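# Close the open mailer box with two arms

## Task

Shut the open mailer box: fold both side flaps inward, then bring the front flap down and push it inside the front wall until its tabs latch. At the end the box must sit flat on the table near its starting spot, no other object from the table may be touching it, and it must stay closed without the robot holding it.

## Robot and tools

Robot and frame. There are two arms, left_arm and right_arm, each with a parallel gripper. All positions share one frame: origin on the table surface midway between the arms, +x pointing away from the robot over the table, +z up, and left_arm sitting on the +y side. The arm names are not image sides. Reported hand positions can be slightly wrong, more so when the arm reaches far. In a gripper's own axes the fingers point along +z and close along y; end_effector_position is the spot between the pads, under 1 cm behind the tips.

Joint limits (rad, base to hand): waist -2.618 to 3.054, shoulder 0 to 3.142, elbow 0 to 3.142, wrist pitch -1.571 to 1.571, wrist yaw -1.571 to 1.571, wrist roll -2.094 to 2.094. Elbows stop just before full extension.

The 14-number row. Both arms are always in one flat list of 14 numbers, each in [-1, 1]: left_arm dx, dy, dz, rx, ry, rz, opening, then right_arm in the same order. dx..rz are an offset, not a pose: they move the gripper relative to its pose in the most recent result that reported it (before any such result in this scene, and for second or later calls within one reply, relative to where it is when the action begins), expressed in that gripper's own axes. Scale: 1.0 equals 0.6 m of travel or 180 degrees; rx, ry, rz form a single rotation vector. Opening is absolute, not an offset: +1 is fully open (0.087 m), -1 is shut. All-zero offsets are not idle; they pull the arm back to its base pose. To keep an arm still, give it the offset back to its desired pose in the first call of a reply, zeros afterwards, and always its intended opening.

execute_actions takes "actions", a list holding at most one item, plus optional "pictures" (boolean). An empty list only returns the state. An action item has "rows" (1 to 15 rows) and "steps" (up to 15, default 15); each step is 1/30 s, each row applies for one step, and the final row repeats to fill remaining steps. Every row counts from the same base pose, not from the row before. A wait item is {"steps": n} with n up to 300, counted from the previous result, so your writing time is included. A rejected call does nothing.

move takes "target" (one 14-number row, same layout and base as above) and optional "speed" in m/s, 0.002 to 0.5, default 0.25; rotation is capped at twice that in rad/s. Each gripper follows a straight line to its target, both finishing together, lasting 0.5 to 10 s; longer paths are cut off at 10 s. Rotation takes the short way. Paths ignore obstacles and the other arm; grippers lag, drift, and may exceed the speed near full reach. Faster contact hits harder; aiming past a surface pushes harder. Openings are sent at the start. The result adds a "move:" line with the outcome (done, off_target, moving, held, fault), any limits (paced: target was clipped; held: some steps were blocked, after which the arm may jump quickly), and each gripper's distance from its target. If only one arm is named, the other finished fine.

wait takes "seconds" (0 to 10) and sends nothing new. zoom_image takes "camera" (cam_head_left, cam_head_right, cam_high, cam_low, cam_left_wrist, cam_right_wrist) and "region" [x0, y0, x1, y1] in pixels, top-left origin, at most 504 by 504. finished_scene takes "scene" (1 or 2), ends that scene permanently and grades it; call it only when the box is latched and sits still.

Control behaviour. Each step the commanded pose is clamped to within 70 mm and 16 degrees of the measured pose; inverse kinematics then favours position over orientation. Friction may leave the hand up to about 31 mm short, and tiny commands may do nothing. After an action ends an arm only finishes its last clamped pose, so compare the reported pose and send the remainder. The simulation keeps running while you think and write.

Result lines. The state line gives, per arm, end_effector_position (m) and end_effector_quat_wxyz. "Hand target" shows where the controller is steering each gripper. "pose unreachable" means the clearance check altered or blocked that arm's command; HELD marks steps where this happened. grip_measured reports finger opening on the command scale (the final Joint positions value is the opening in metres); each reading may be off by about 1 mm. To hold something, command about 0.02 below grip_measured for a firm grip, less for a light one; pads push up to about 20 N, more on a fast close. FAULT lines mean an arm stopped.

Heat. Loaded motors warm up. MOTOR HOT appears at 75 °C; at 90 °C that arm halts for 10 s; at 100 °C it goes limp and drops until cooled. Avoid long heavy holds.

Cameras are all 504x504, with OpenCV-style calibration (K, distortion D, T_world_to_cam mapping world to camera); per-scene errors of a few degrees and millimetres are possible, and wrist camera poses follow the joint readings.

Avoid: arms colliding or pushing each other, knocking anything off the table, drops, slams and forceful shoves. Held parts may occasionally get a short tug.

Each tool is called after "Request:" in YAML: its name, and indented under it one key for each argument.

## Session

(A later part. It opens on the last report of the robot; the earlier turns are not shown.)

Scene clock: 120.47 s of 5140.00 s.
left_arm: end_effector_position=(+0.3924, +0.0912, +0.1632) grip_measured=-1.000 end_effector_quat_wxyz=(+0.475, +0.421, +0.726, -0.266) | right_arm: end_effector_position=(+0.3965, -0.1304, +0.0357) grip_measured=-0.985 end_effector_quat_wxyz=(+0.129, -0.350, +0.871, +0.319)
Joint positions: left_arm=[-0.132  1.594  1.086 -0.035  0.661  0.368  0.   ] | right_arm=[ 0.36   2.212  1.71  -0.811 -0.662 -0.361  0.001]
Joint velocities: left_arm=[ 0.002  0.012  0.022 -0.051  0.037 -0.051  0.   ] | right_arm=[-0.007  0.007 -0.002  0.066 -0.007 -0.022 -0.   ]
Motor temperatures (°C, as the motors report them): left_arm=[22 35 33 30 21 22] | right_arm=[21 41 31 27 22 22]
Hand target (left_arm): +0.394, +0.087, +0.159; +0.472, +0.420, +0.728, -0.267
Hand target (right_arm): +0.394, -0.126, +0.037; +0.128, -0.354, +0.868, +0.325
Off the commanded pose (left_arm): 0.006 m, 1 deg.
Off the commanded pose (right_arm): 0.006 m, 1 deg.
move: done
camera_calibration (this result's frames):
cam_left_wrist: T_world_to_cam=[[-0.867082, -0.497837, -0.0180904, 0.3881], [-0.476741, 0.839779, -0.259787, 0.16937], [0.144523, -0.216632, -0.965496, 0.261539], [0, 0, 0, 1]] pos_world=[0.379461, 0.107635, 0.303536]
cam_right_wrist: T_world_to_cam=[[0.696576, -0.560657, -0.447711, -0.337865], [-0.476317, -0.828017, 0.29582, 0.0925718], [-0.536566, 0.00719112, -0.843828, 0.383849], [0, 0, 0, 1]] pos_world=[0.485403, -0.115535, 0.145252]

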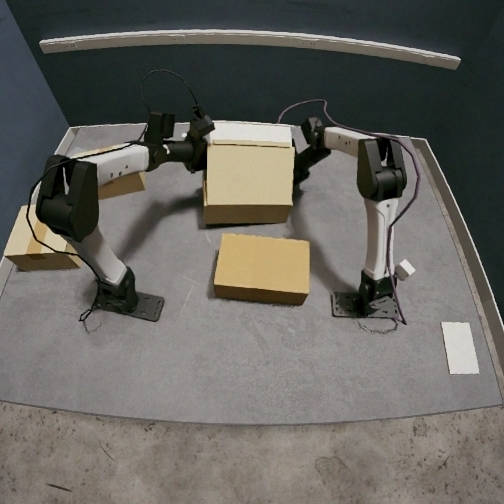

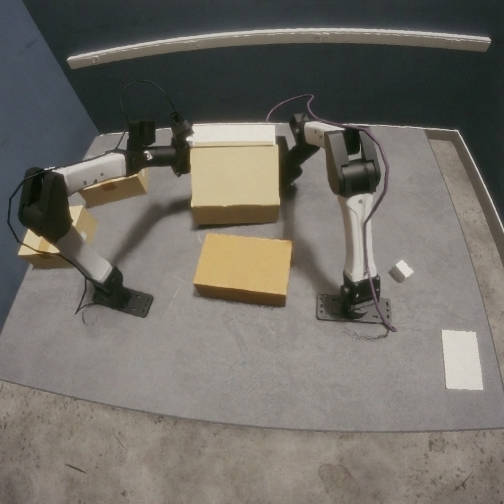

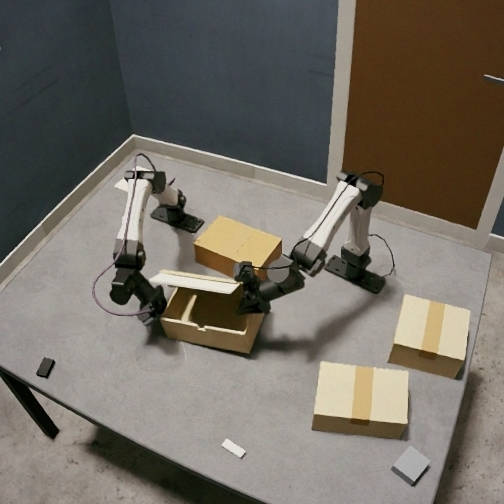

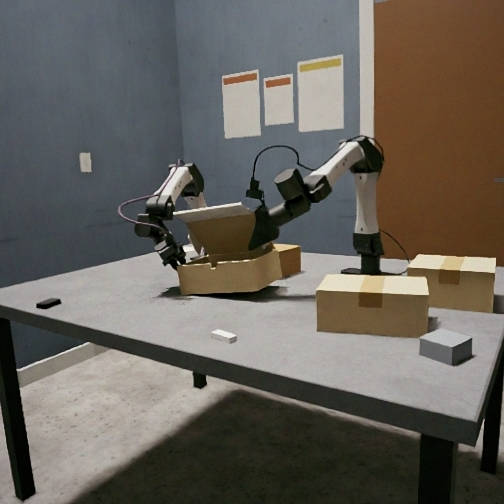

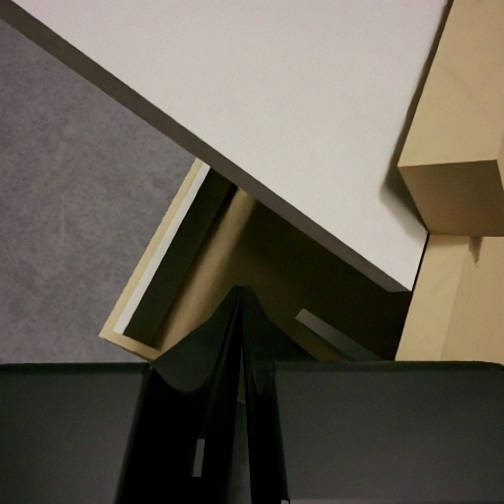

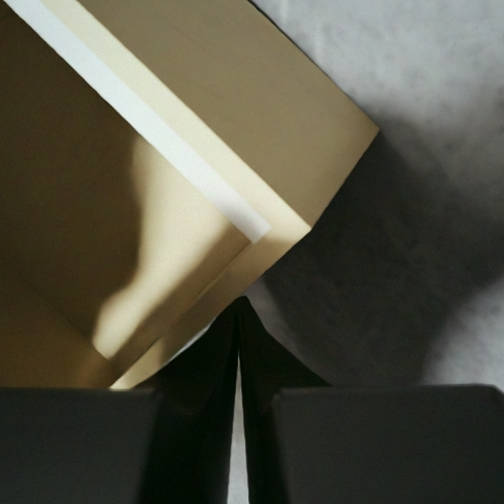

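Tilting; back off.

Request:
move:
  target: [0.062,0.085,-0.13,0,0,0,-1,0,0,0,0,0,0,-1]
  speed: 0.1

Scene clock: 123.07 s of 5140.00 s.
left_arm: end_effector_position=(+0.3959, +0.1905, +0.1637) grip_measured=-1.000 end_effector_quat_wxyz=(+0.482, +0.424, +0.721, -0.259) | right_arm: end_effector_position=(+0.3965, -0.1305, +0.0356) grip_measured=-0.985 end_effector_quat_wxyz=(+0.129, -0.350, +0.871, +0.319)
Joint positions: left_arm=[ 0.169  1.557  1.086 -0.23   0.9    0.622  0.   ] | right_arm=[ 0.36   2.212  1.71  -0.811 -0.661 -0.361  0.001]
Joint velocities: left_arm=[-0.002  0.032 -0.012 -0.051  0.022  0.007  0.   ] | right_arm=[ 0.012 -0.027 -0.012  0.007  0.007  0.022 -0.001]
Motor temperatures (°C, as the motors report them): left_arm=[22 35 33 30 21 22] | right_arm=[21 41 31 27 22 22]
Hand target (left_arm): +0.392, +0.192, +0.161; +0.475, +0.422, +0.726, -0.263
Hand target (right_arm): +0.396, -0.130, +0.036; +0.129, -0.350, +0.871, +0.319
Off the commanded pose (left_arm): 0.004 m, 1 deg.
Off the commanded pose (right_arm): 0.000 m, 0 deg.
move: done
camera_calibration (this result's frames):
cam_left_wrist: T_world_to_cam=[[-0.865091, -0.499982, -0.0404377, 0.443812], [-0.472999, 0.839924, -0.266083, 0.0872893], [0.167002, -0.211059, -0.963101, 0.272702], [0, 0, 0, 1]] pos_world=[0.379684, 0.206138, 0.303813]
cam_right_wrist: T_world_to_cam=[[0.696569, -0.561106, -0.447159, -0.338065], [-0.476546, -0.827717, 0.296292, 0.0926471], [-0.536372, 0.00670356, -0.843955, 0.383682], [0, 0, 0, 1]] pos_world=[0.485433, -0.115577, 0.145191]

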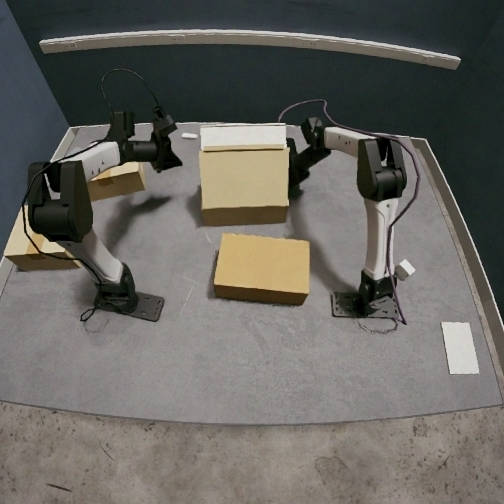

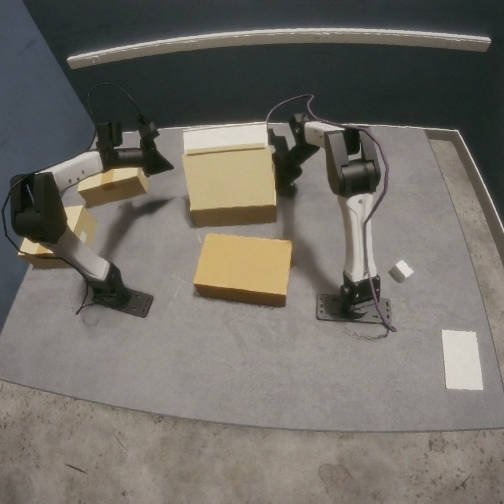

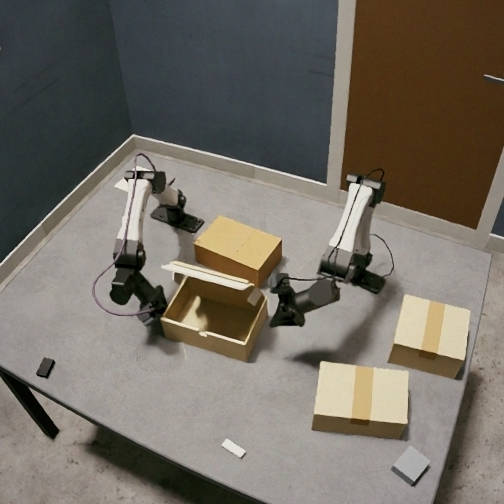

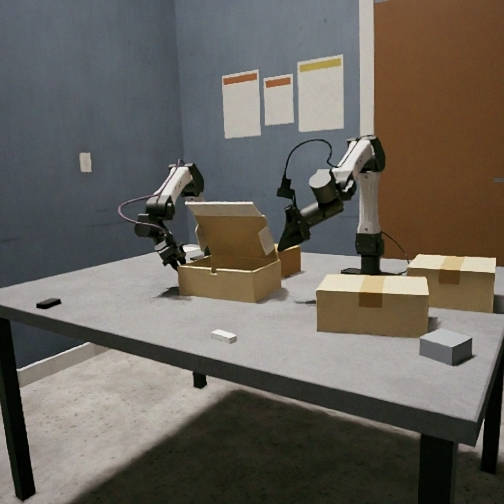

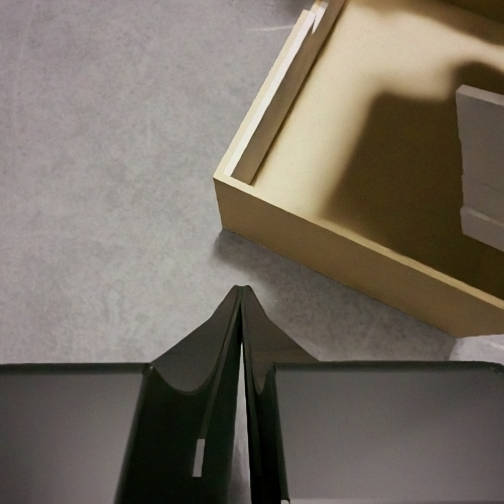

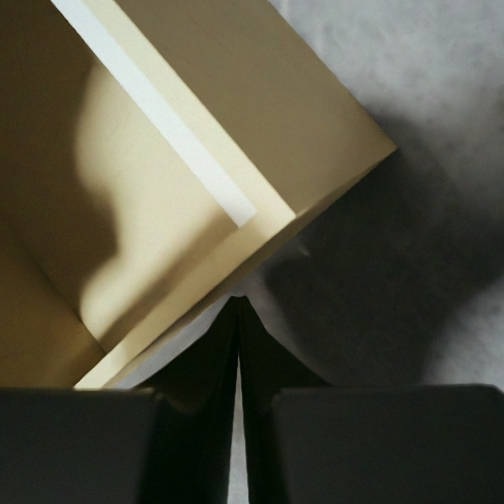

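Request:
move:
  target: [-0.199,0.008,-0.087,0,0,0,-1,0,0,-0.08,0,0,0,-1]

Request:
move:
  target: [-0.093,-0.068,0.208,0,0,0,-1,0,0,0,0,0,0,-1]

Scene clock: 127.50 s of 5140.00 s.
left_arm: end_effector_position=(+0.3975, +0.1902, +0.2976) grip_measured=-1.000 end_effector_quat_wxyz=(+0.491, +0.425, +0.716, -0.255) | right_arm: end_effector_position=(+0.3923, -0.1607, +0.0593) grip_measured=-0.985 end_effector_quat_wxyz=(+0.117, -0.345, +0.875, +0.318)
Joint positions: left_arm=[ 0.169  1.563  1.614 -0.723  0.901  0.615  0.   ] | right_arm=[ 0.297  2.175  1.752 -0.963 -0.67  -0.434  0.001]
Joint velocities: left_arm=[ 0.017  0.017 -0.012 -0.007 -0.007  0.022  0.   ] | right_arm=[-0.007 -0.002  0.017 -0.051  0.007  0.022 -0.001]
Motor temperatures (°C, as the motors report them): left_arm=[22 35 33 30 21 22] | right_arm=[21 42 31 26 22 22]
Hand target (left_arm): +0.397, +0.191, +0.294; +0.482, +0.424, +0.721, -0.259
Hand target (right_arm): +0.396, -0.161, +0.072; +0.129, -0.350, +0.871, +0.319
Off the commanded pose (left_arm): 0.004 m, 1 deg.
Off the commanded pose (right_arm): 0.014 m, 2 deg.
After step 90, 0.13 s passed at rest.
move: off_target (right_arm)
camera_calibration (this result's frames):
cam_left_wrist: T_world_to_cam=[[-0.863203, -0.501508, -0.0580561, 0.455254], [-0.468032, 0.838045, -0.280403, 0.126602], [0.189278, -0.214873, -0.958125, 0.391634], [0, 0, 0, 1]] pos_world=[0.378103, 0.206367, 0.437164]
cam_right_wrist: T_world_to_cam=[[0.682303, -0.569427, -0.458493, -0.336539], [-0.472487, -0.822042, 0.31781, 0.0566512], [-0.55787, -0.000211191, -0.829928, 0.408065], [0, 0, 0, 1]] pos_world=[0.484036, -0.144979, 0.16636]

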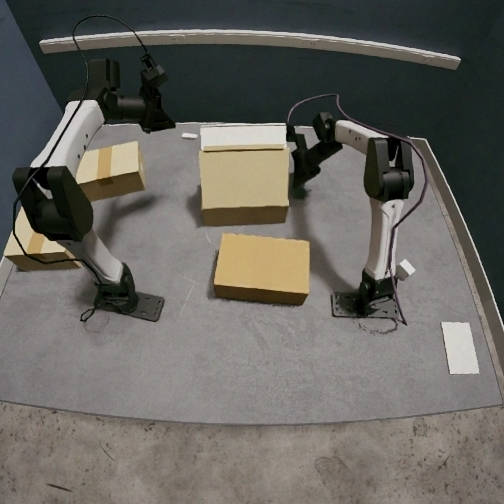

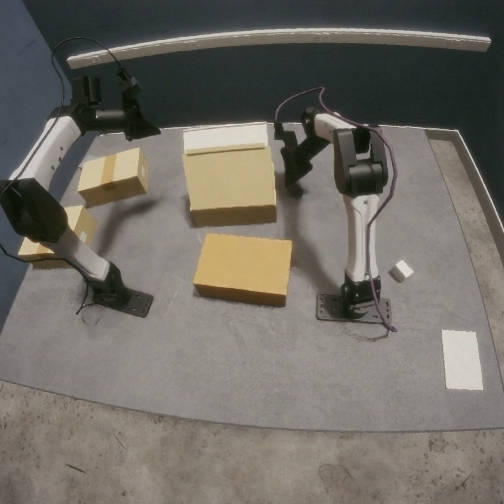

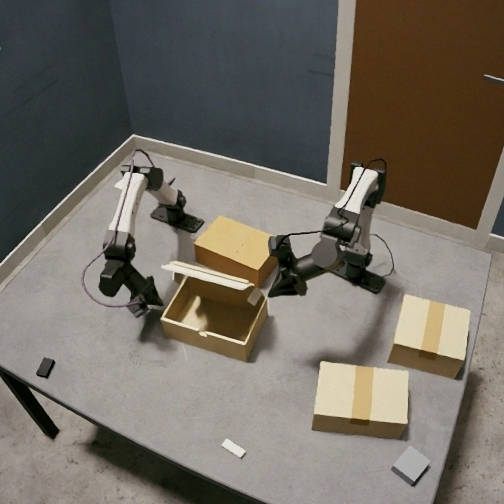

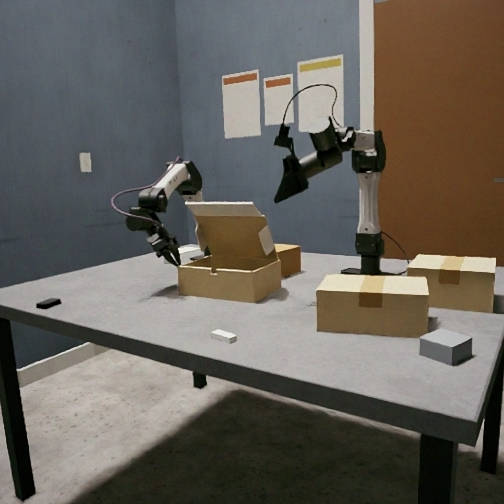

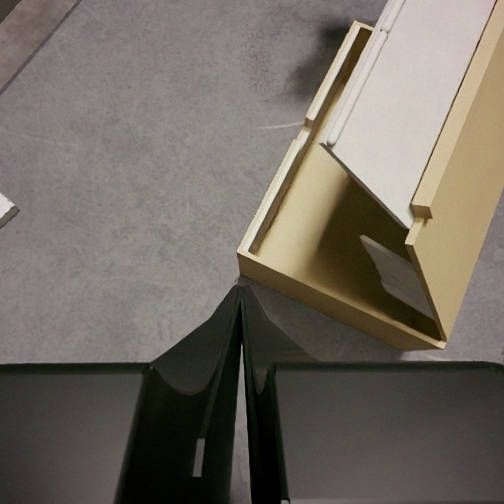

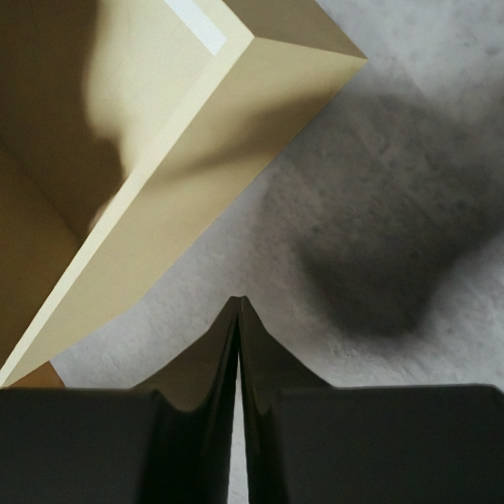

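Scene clock: 128.67 s of 5140.00 s.
left_arm: end_effector_position=(+0.4280, +0.0540, +0.3008) grip_measured=-1.000 end_effector_quat_wxyz=(+0.491, +0.427, +0.712, -0.262) | right_arm: end_effector_position=(+0.3926, -0.1621, +0.0588) grip_measured=-0.985 end_effector_quat_wxyz=(+0.116, -0.344, +0.877, +0.316)
Joint positions: left_arm=[-0.198  1.744  1.771 -0.508  0.606  0.34   0.   ] | right_arm=[ 0.296  2.175  1.752 -0.964 -0.665 -0.434  0.001]
Joint velocities: left_arm=[-0.002 -0.012 -0.002 -0.066  0.037  0.007  0.   ] | right_arm=[-0.007 -0.007  0.002 -0.022 -0.051  0.007 -0.001]
Motor temperatures (°C, as the motors report them): left_arm=[22 35 33 30 21 22] | right_arm=[21 42 31 26 22 22]
Hand target (left_arm): +0.433, +0.053, +0.299; +0.492, +0.424, +0.715, -0.259
Hand target (right_arm): +0.392, -0.161, +0.059; +0.117, -0.345, +0.875, +0.318
Off the commanded pose (left_arm): 0.005 m, 1 deg.
Off the commanded pose (right_arm): 0.002 m, 0 deg.
move: done
camera_calibration (this result's frames):
cam_left_wrist: T_world_to_cam=[[-0.869127, -0.491761, -0.0528078, 0.413882], [-0.458404, 0.841025, -0.287304, 0.253645], [0.185698, -0.225497, -0.956383, 0.361264], [0, 0, 0, 1]] pos_world=[0.408903, 0.0716732, 0.440236]
cam_right_wrist: T_world_to_cam=[[0.68124, -0.573385, -0.455128, -0.338234], [-0.474442, -0.819279, 0.322005, 0.0567907], [-0.55751, -0.00343031, -0.830163, 0.407186], [0, 0, 0, 1]] pos_world=[0.484372, -0.146014, 0.165804]

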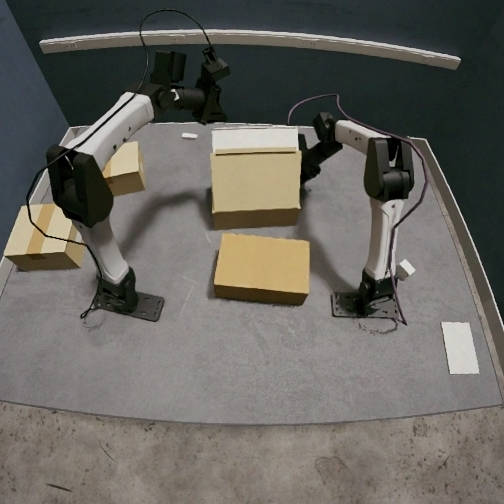

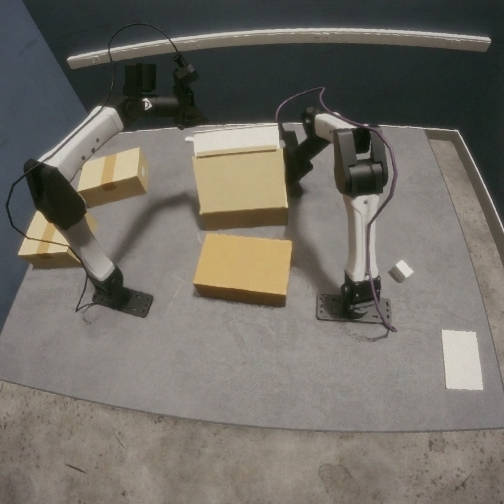

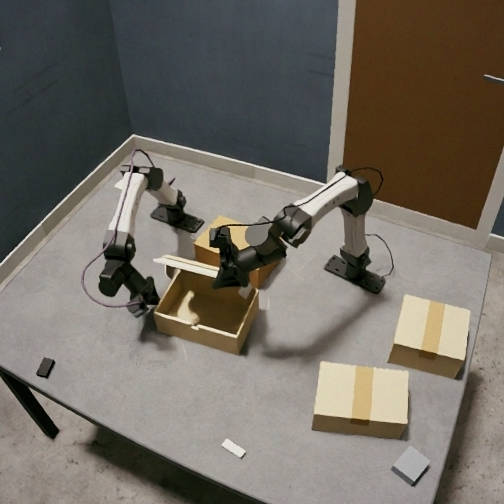

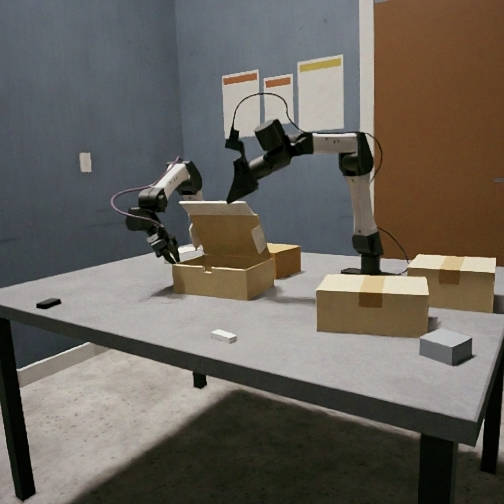

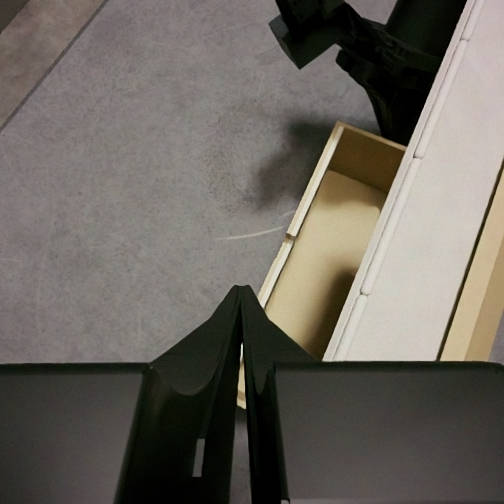

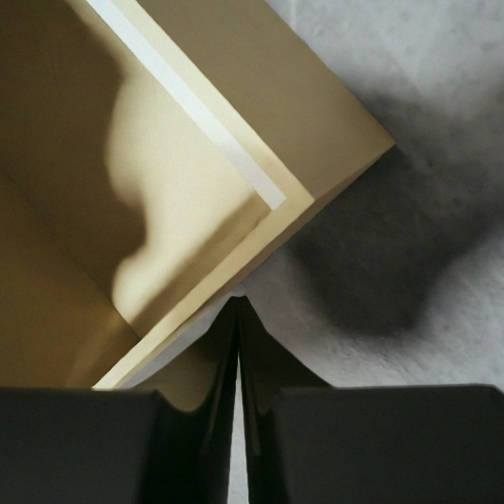

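Request:
move:
  target: [-0.06,0,-0.025,0,0,0,-1,0,0,0,0,0,0,-1]

Request:
move:
  target: [0.0,-0.09,-0.013,0,0,0,-1,-0.01,0.06,0.042,0,0,0,-1]
  speed: 0.1

Scene clock: 134.30 s of 5140.00 s.
left_arm: end_effector_position=(+0.4271, +0.0547, +0.3469) grip_measured=-1.000 end_effector_quat_wxyz=(+0.505, +0.427, +0.704, -0.259) | right_arm: end_effector_position=(+0.3926, -0.1621, +0.0588) grip_measured=-0.985 end_effector_quat_wxyz=(+0.116, -0.344, +0.877, +0.316)
Joint positions: left_arm=[-0.198  1.782  1.986 -0.652  0.603  0.338  0.   ] | right_arm=[ 0.296  2.175  1.752 -0.964 -0.665 -0.434  0.001]
Joint velocities: left_arm=[ 0.002  0.012 -0.017 -0.007  0.022 -0.007  0.   ] | right_arm=[-0.007  0.002 -0.002 -0.007  0.037  0.007 -0.   ]
Motor temperatures (°C, as the motors report them): left_arm=[22 35 34 31 21 22] | right_arm=[21 42 31 26 22 22]
Hand target (left_arm): +0.427, +0.053, +0.339; +0.492, +0.427, +0.712, -0.262
Hand target (right_arm): +0.393, -0.162, +0.059; +0.116, -0.344, +0.877, +0.316
Off the commanded pose (left_arm): 0.007 m, 2 deg.
Off the commanded pose (right_arm): 0.000 m, 0 deg.
After step 90, 1.57 s passed at rest.
move: done
camera_calibration (this result's frames):
cam_left_wrist: T_world_to_cam=[[-0.86574, -0.495056, -0.0735707, 0.42185], [-0.451736, 0.836198, -0.310979, 0.271533], [0.215472, -0.235993, -0.947565, 0.390538], [0, 0, 0, 1]] pos_world=[0.403723, 0.0739486, 0.485537]
cam_right_wrist: T_world_to_cam=[[0.68124, -0.573385, -0.455128, -0.338234], [-0.474442, -0.819279, 0.322005, 0.0567907], [-0.55751, -0.00343031, -0.830163, 0.407186], [0, 0, 0, 1]] pos_world=[0.484372, -0.146014, 0.165804]

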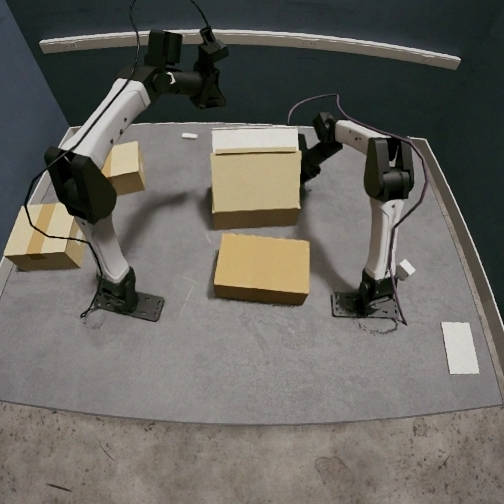

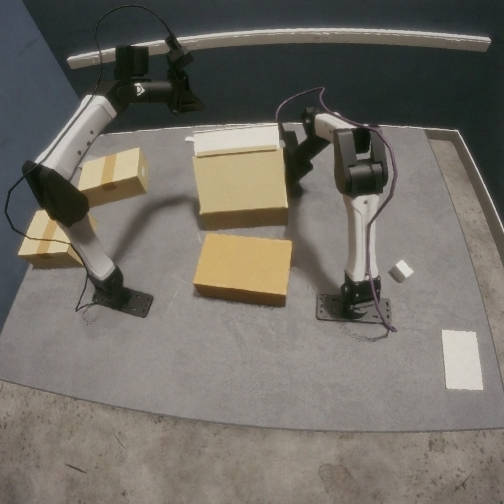

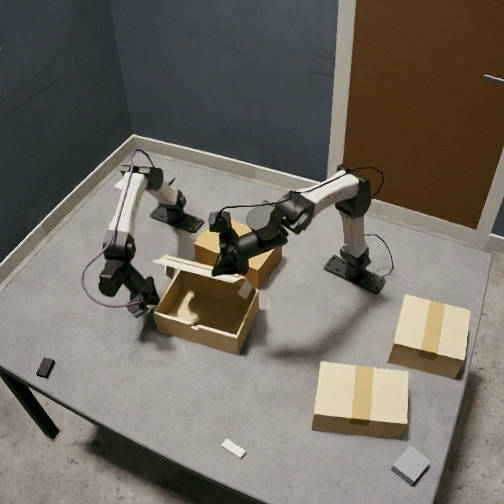

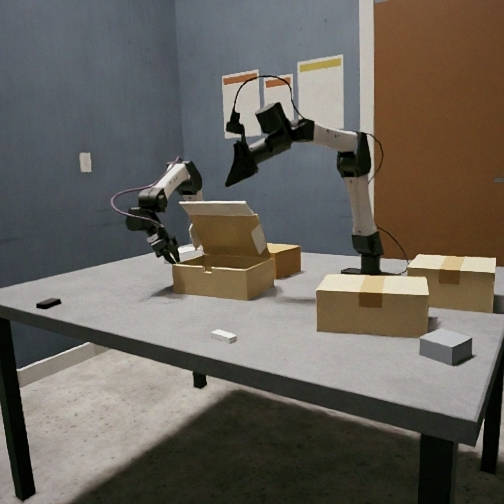

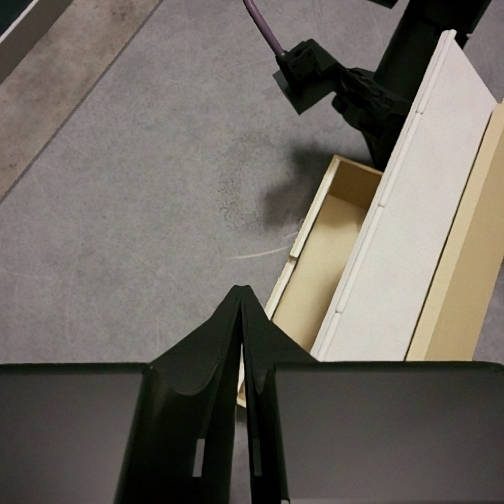

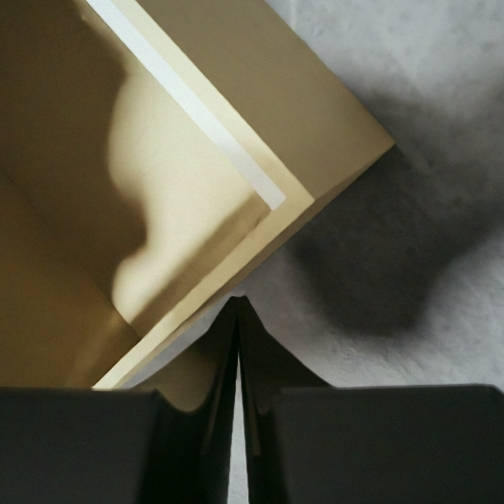

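Scene clock: 135.30 s of 5140.00 s.
left_arm: end_effector_position=(+0.3786, +0.0344, +0.3548) grip_measured=-1.000 end_effector_quat_wxyz=(+0.511, +0.429, +0.698, -0.260) | right_arm: end_effector_position=(+0.3727, -0.1241, +0.0538) grip_measured=-0.985 end_effector_quat_wxyz=(+0.105, -0.345, +0.877, +0.317)
Joint positions: left_arm=[-0.305  1.63   1.824 -0.598  0.511  0.286  0.   ] | right_arm=[ 0.394  2.151  1.69  -0.878 -0.647 -0.323  0.001]
Joint velocities: left_arm=[-0.022 -0.002 -0.007 -0.037  0.007 -0.081  0.   ] | right_arm=[-0.002 -0.012 -0.017  0.007 -0.022  0.022  0.   ]
Motor temperatures (°C, as the motors report them): left_arm=[22 35 34 31 21 22] | right_arm=[21 42 31 26 22 22]
Hand target (left_arm): +0.377, +0.034, +0.347; +0.505, +0.427, +0.704, -0.260
Hand target (right_arm): +0.373, -0.123, +0.058; +0.115, -0.344, +0.877, +0.315
Off the commanded pose (left_arm): 0.009 m, 1 deg.
Off the commanded pose (right_arm): 0.005 m, 1 deg.
move: done
camera_calibration (this result's frames):
cam_left_wrist: T_world_to_cam=[[-0.867158, -0.491431, -0.0808273, 0.373355], [-0.443494, 0.835802, -0.323648, 0.270427], [0.226606, -0.244807, -0.942719, 0.398075], [0, 0, 0, 1]] pos_world=[0.353485, 0.0549064, 0.492973]
cam_right_wrist: T_world_to_cam=[[0.676729, -0.570108, -0.465849, -0.302497], [-0.460936, -0.821475, 0.335733, 0.0740712], [-0.574087, -0.0124732, -0.818699, 0.396496], [0, 0, 0, 1]] pos_world=[0.466474, -0.106663, 0.158825]

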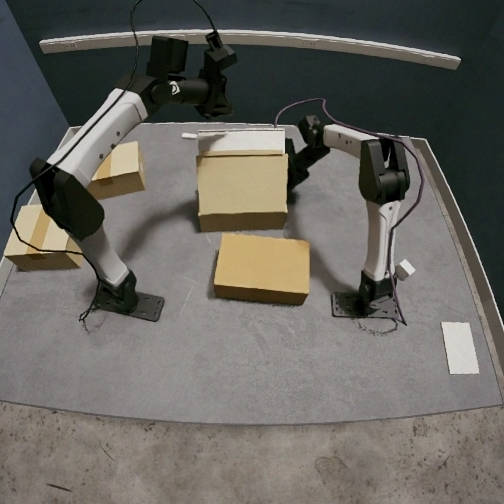

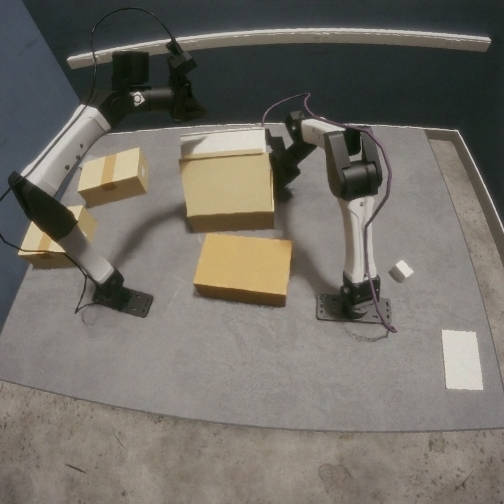

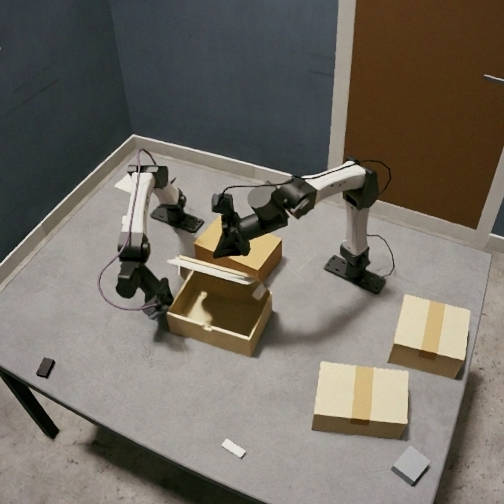

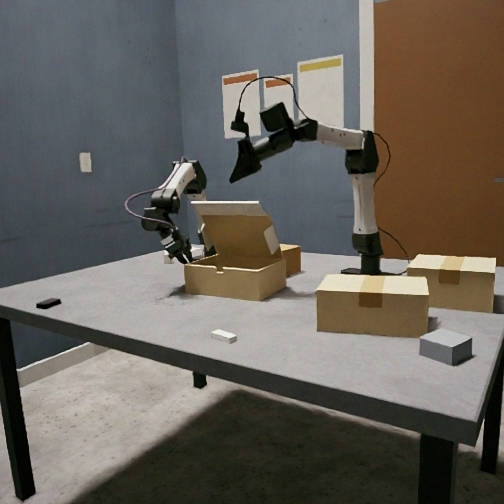

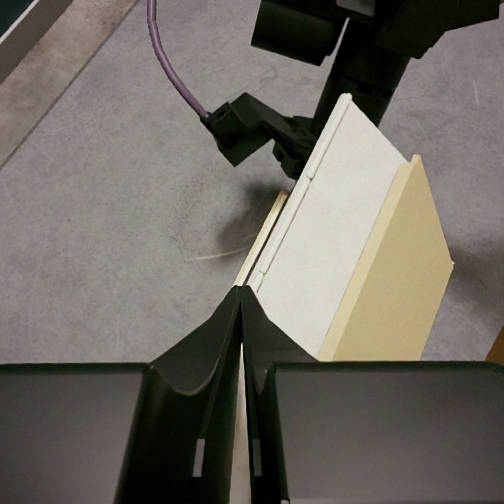

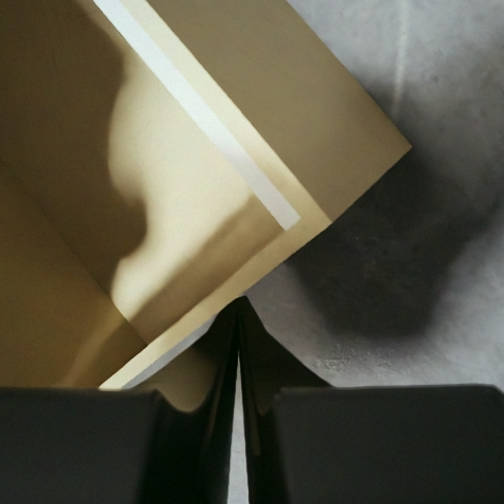

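Request:
move:
  target: [0.125,-0.01,0.045,0,0,0,-1,0,0,-0.13,0,0,0,-1]
  speed: 0.2

Request:
move:
  target: [0.288,0.112,0.188,0,0,0,-1,0,0,0,0,0,0,-1]
  speed: 0.12

Scene clock: 138.70 s of 5140.00 s.
left_arm: end_effector_position=(+0.3800, +0.0340, +0.2823) grip_measured=-1.000 end_effector_quat_wxyz=(+0.516, +0.428, +0.695, -0.259) | right_arm: end_effector_position=(+0.3741, -0.1736, +0.1062) grip_measured=-0.985 end_effector_quat_wxyz=(+0.100, -0.339, +0.881, +0.315)
Joint positions: left_arm=[-0.305  1.548  1.43  -0.275  0.509  0.286  0.   ] | right_arm=[ 0.281  2.102  1.829 -1.159 -0.662 -0.451  0.001]
Joint velocities: left_arm=[ 0.007 -0.007 -0.022  0.051  0.007 -0.022  0.   ] | right_arm=[-0.002 -0.022 -0.017  0.081 -0.066 -0.066  0.001]
Motor temperatures (°C, as the motors report them): left_arm=[22 35 34 31 21 22] | right_arm=[21 43 31 26 22 22]
Hand target (left_arm): +0.378, +0.034, +0.275; +0.511, +0.429, +0.698, -0.260
Hand target (right_arm): +0.375, -0.172, +0.115; +0.106, -0.345, +0.877, +0.318
Off the commanded pose (left_arm): 0.008 m, 1 deg.
Off the commanded pose (right_arm): 0.008 m, 1 deg.
move: done
camera_calibration (this result's frames):
cam_left_wrist: T_world_to_cam=[[-0.86534, -0.49348, -0.0875513, 0.36983], [-0.441605, 0.833354, -0.332425, 0.249785], [0.237006, -0.248998, -0.939057, 0.324357], [0, 0, 0, 1]] pos_world=[0.35346, 0.0551084, 0.420004]
cam_right_wrist: T_world_to_cam=[[0.664891, -0.580637, -0.469873, -0.304228], [-0.464803, -0.814057, 0.348238, 0.017875], [-0.584704, -0.0131421, -0.811141, 0.442652], [0, 0, 0, 1]] pos_world=[0.469407, -0.156278, 0.209879]

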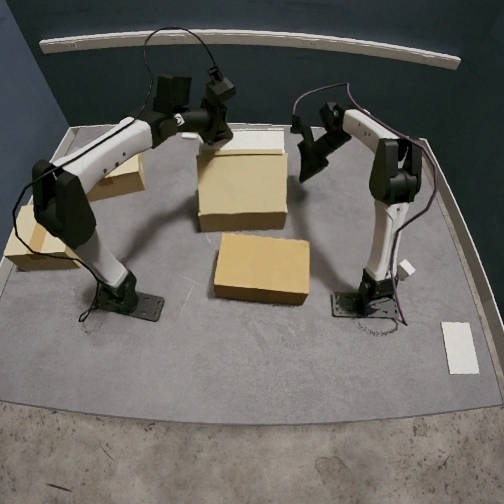

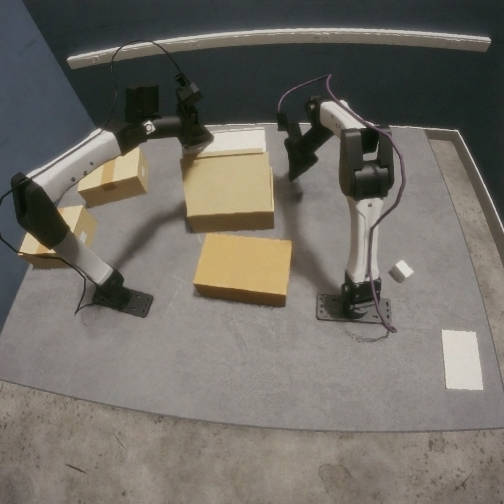

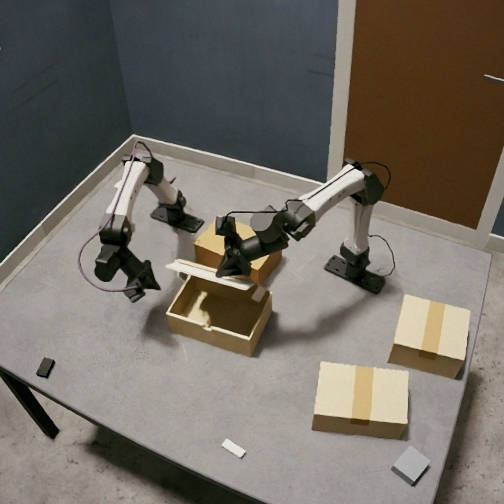

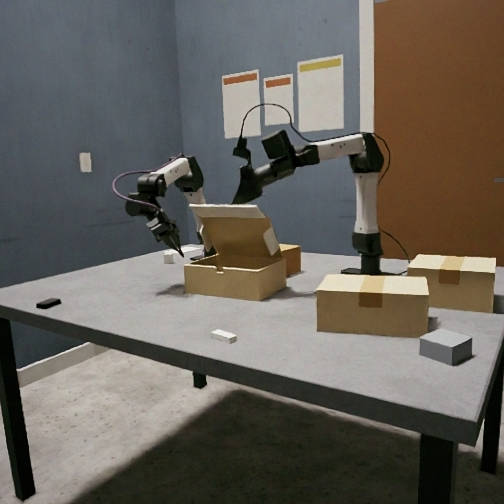

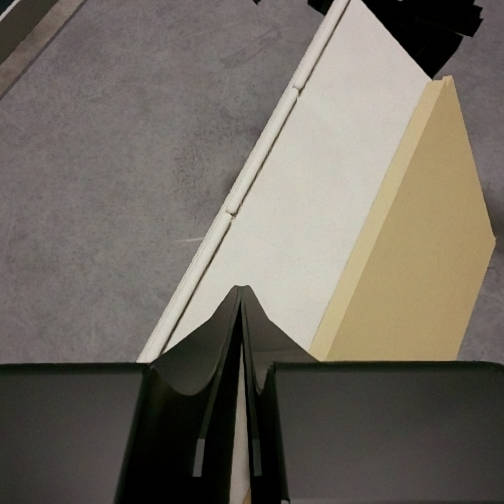

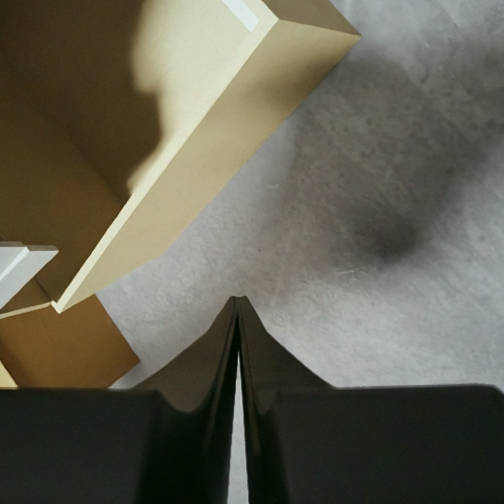

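Scene clock: 140.90 s of 5140.00 s.
left_arm: end_effector_position=(+0.4780, +0.0299, +0.1134) grip_measured=-1.000 end_effector_quat_wxyz=(+0.543, +0.430, +0.675, -0.255) | right_arm: end_effector_position=(+0.3741, -0.1736, +0.1062) grip_measured=-0.985 end_effector_quat_wxyz=(+0.100, -0.339, +0.881, +0.315)
Joint positions: left_arm=[-0.207  1.999  1.234  0.418  0.602  0.33   0.   ] | right_arm=[ 0.281  2.102  1.829 -1.159 -0.662 -0.451  0.001]
Joint velocities: left_arm=[-0.007  0.007 -0.022  0.022 -0.051 -0.022  0.   ] | right_arm=[-0.002  0.012  0.002  0.022  0.022  0.037  0.   ]
Motor temperatures (°C, as the motors report them): left_arm=[22 35 34 31 21 22] | right_arm=[21 43 31 26 22 22]
Hand target (left_arm): +0.474, +0.035, +0.085; +0.516, +0.429, +0.695, -0.258
Hand target (right_arm): +0.374, -0.174, +0.106; +0.100, -0.339, +0.881, +0.315
Off the commanded pose (left_arm): 0.026 m, 4 deg.
Off the commanded pose (right_arm): 0.000 m, 0 deg.
move: off_target (left_arm)
camera_calibration (this result's frames):
cam_left_wrist: T_world_to_cam=[[-0.859423, -0.494889, -0.128359, 0.439652], [-0.417607, 0.824342, -0.382185, 0.234735], [0.294951, -0.274855, -0.915128, 0.111904], [0, 0, 0, 1]] pos_world=[0.442868, 0.0548348, 0.248552]
cam_right_wrist: T_world_to_cam=[[0.664891, -0.580637, -0.469873, -0.304228], [-0.464803, -0.814057, 0.348238, 0.017875], [-0.584704, -0.0131421, -0.811141, 0.442652], [0, 0, 0, 1]] pos_world=[0.469407, -0.156278, 0.209879]

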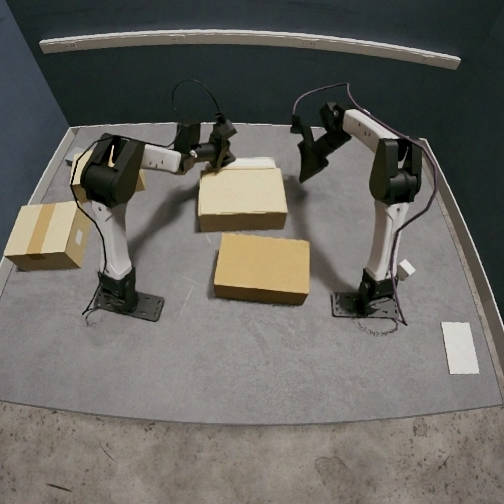

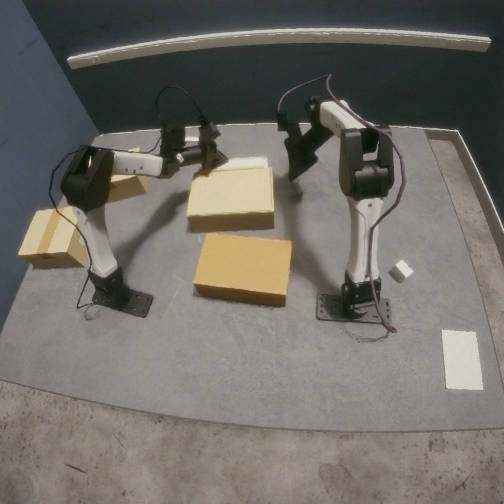

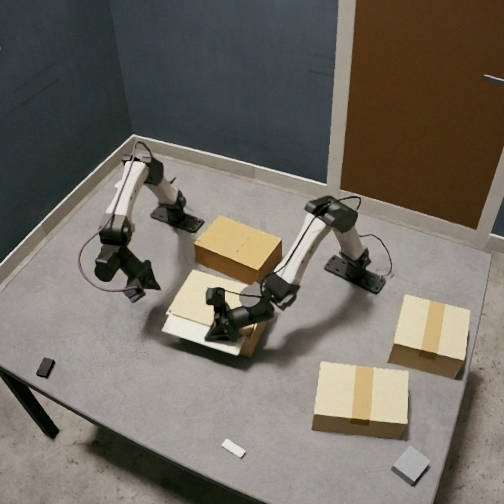

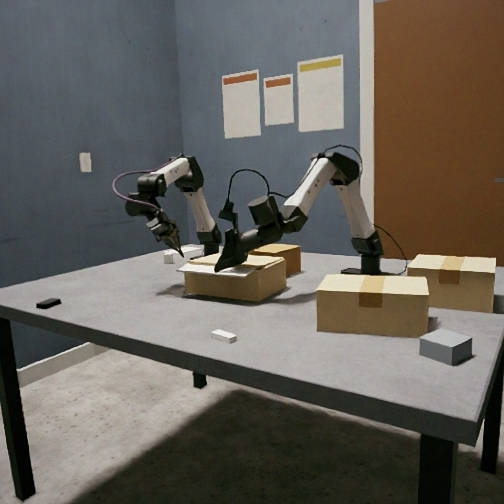

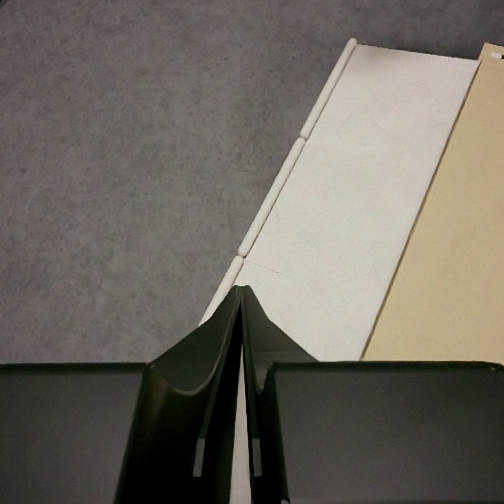

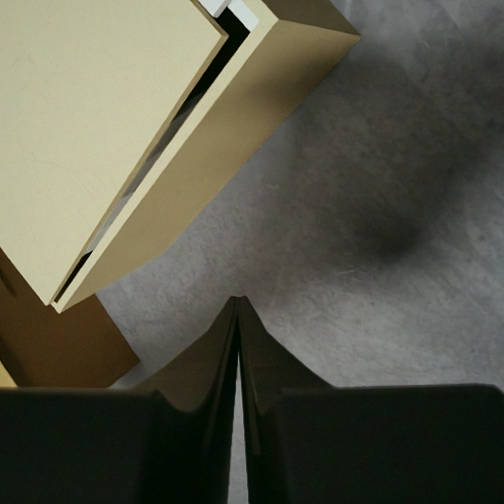

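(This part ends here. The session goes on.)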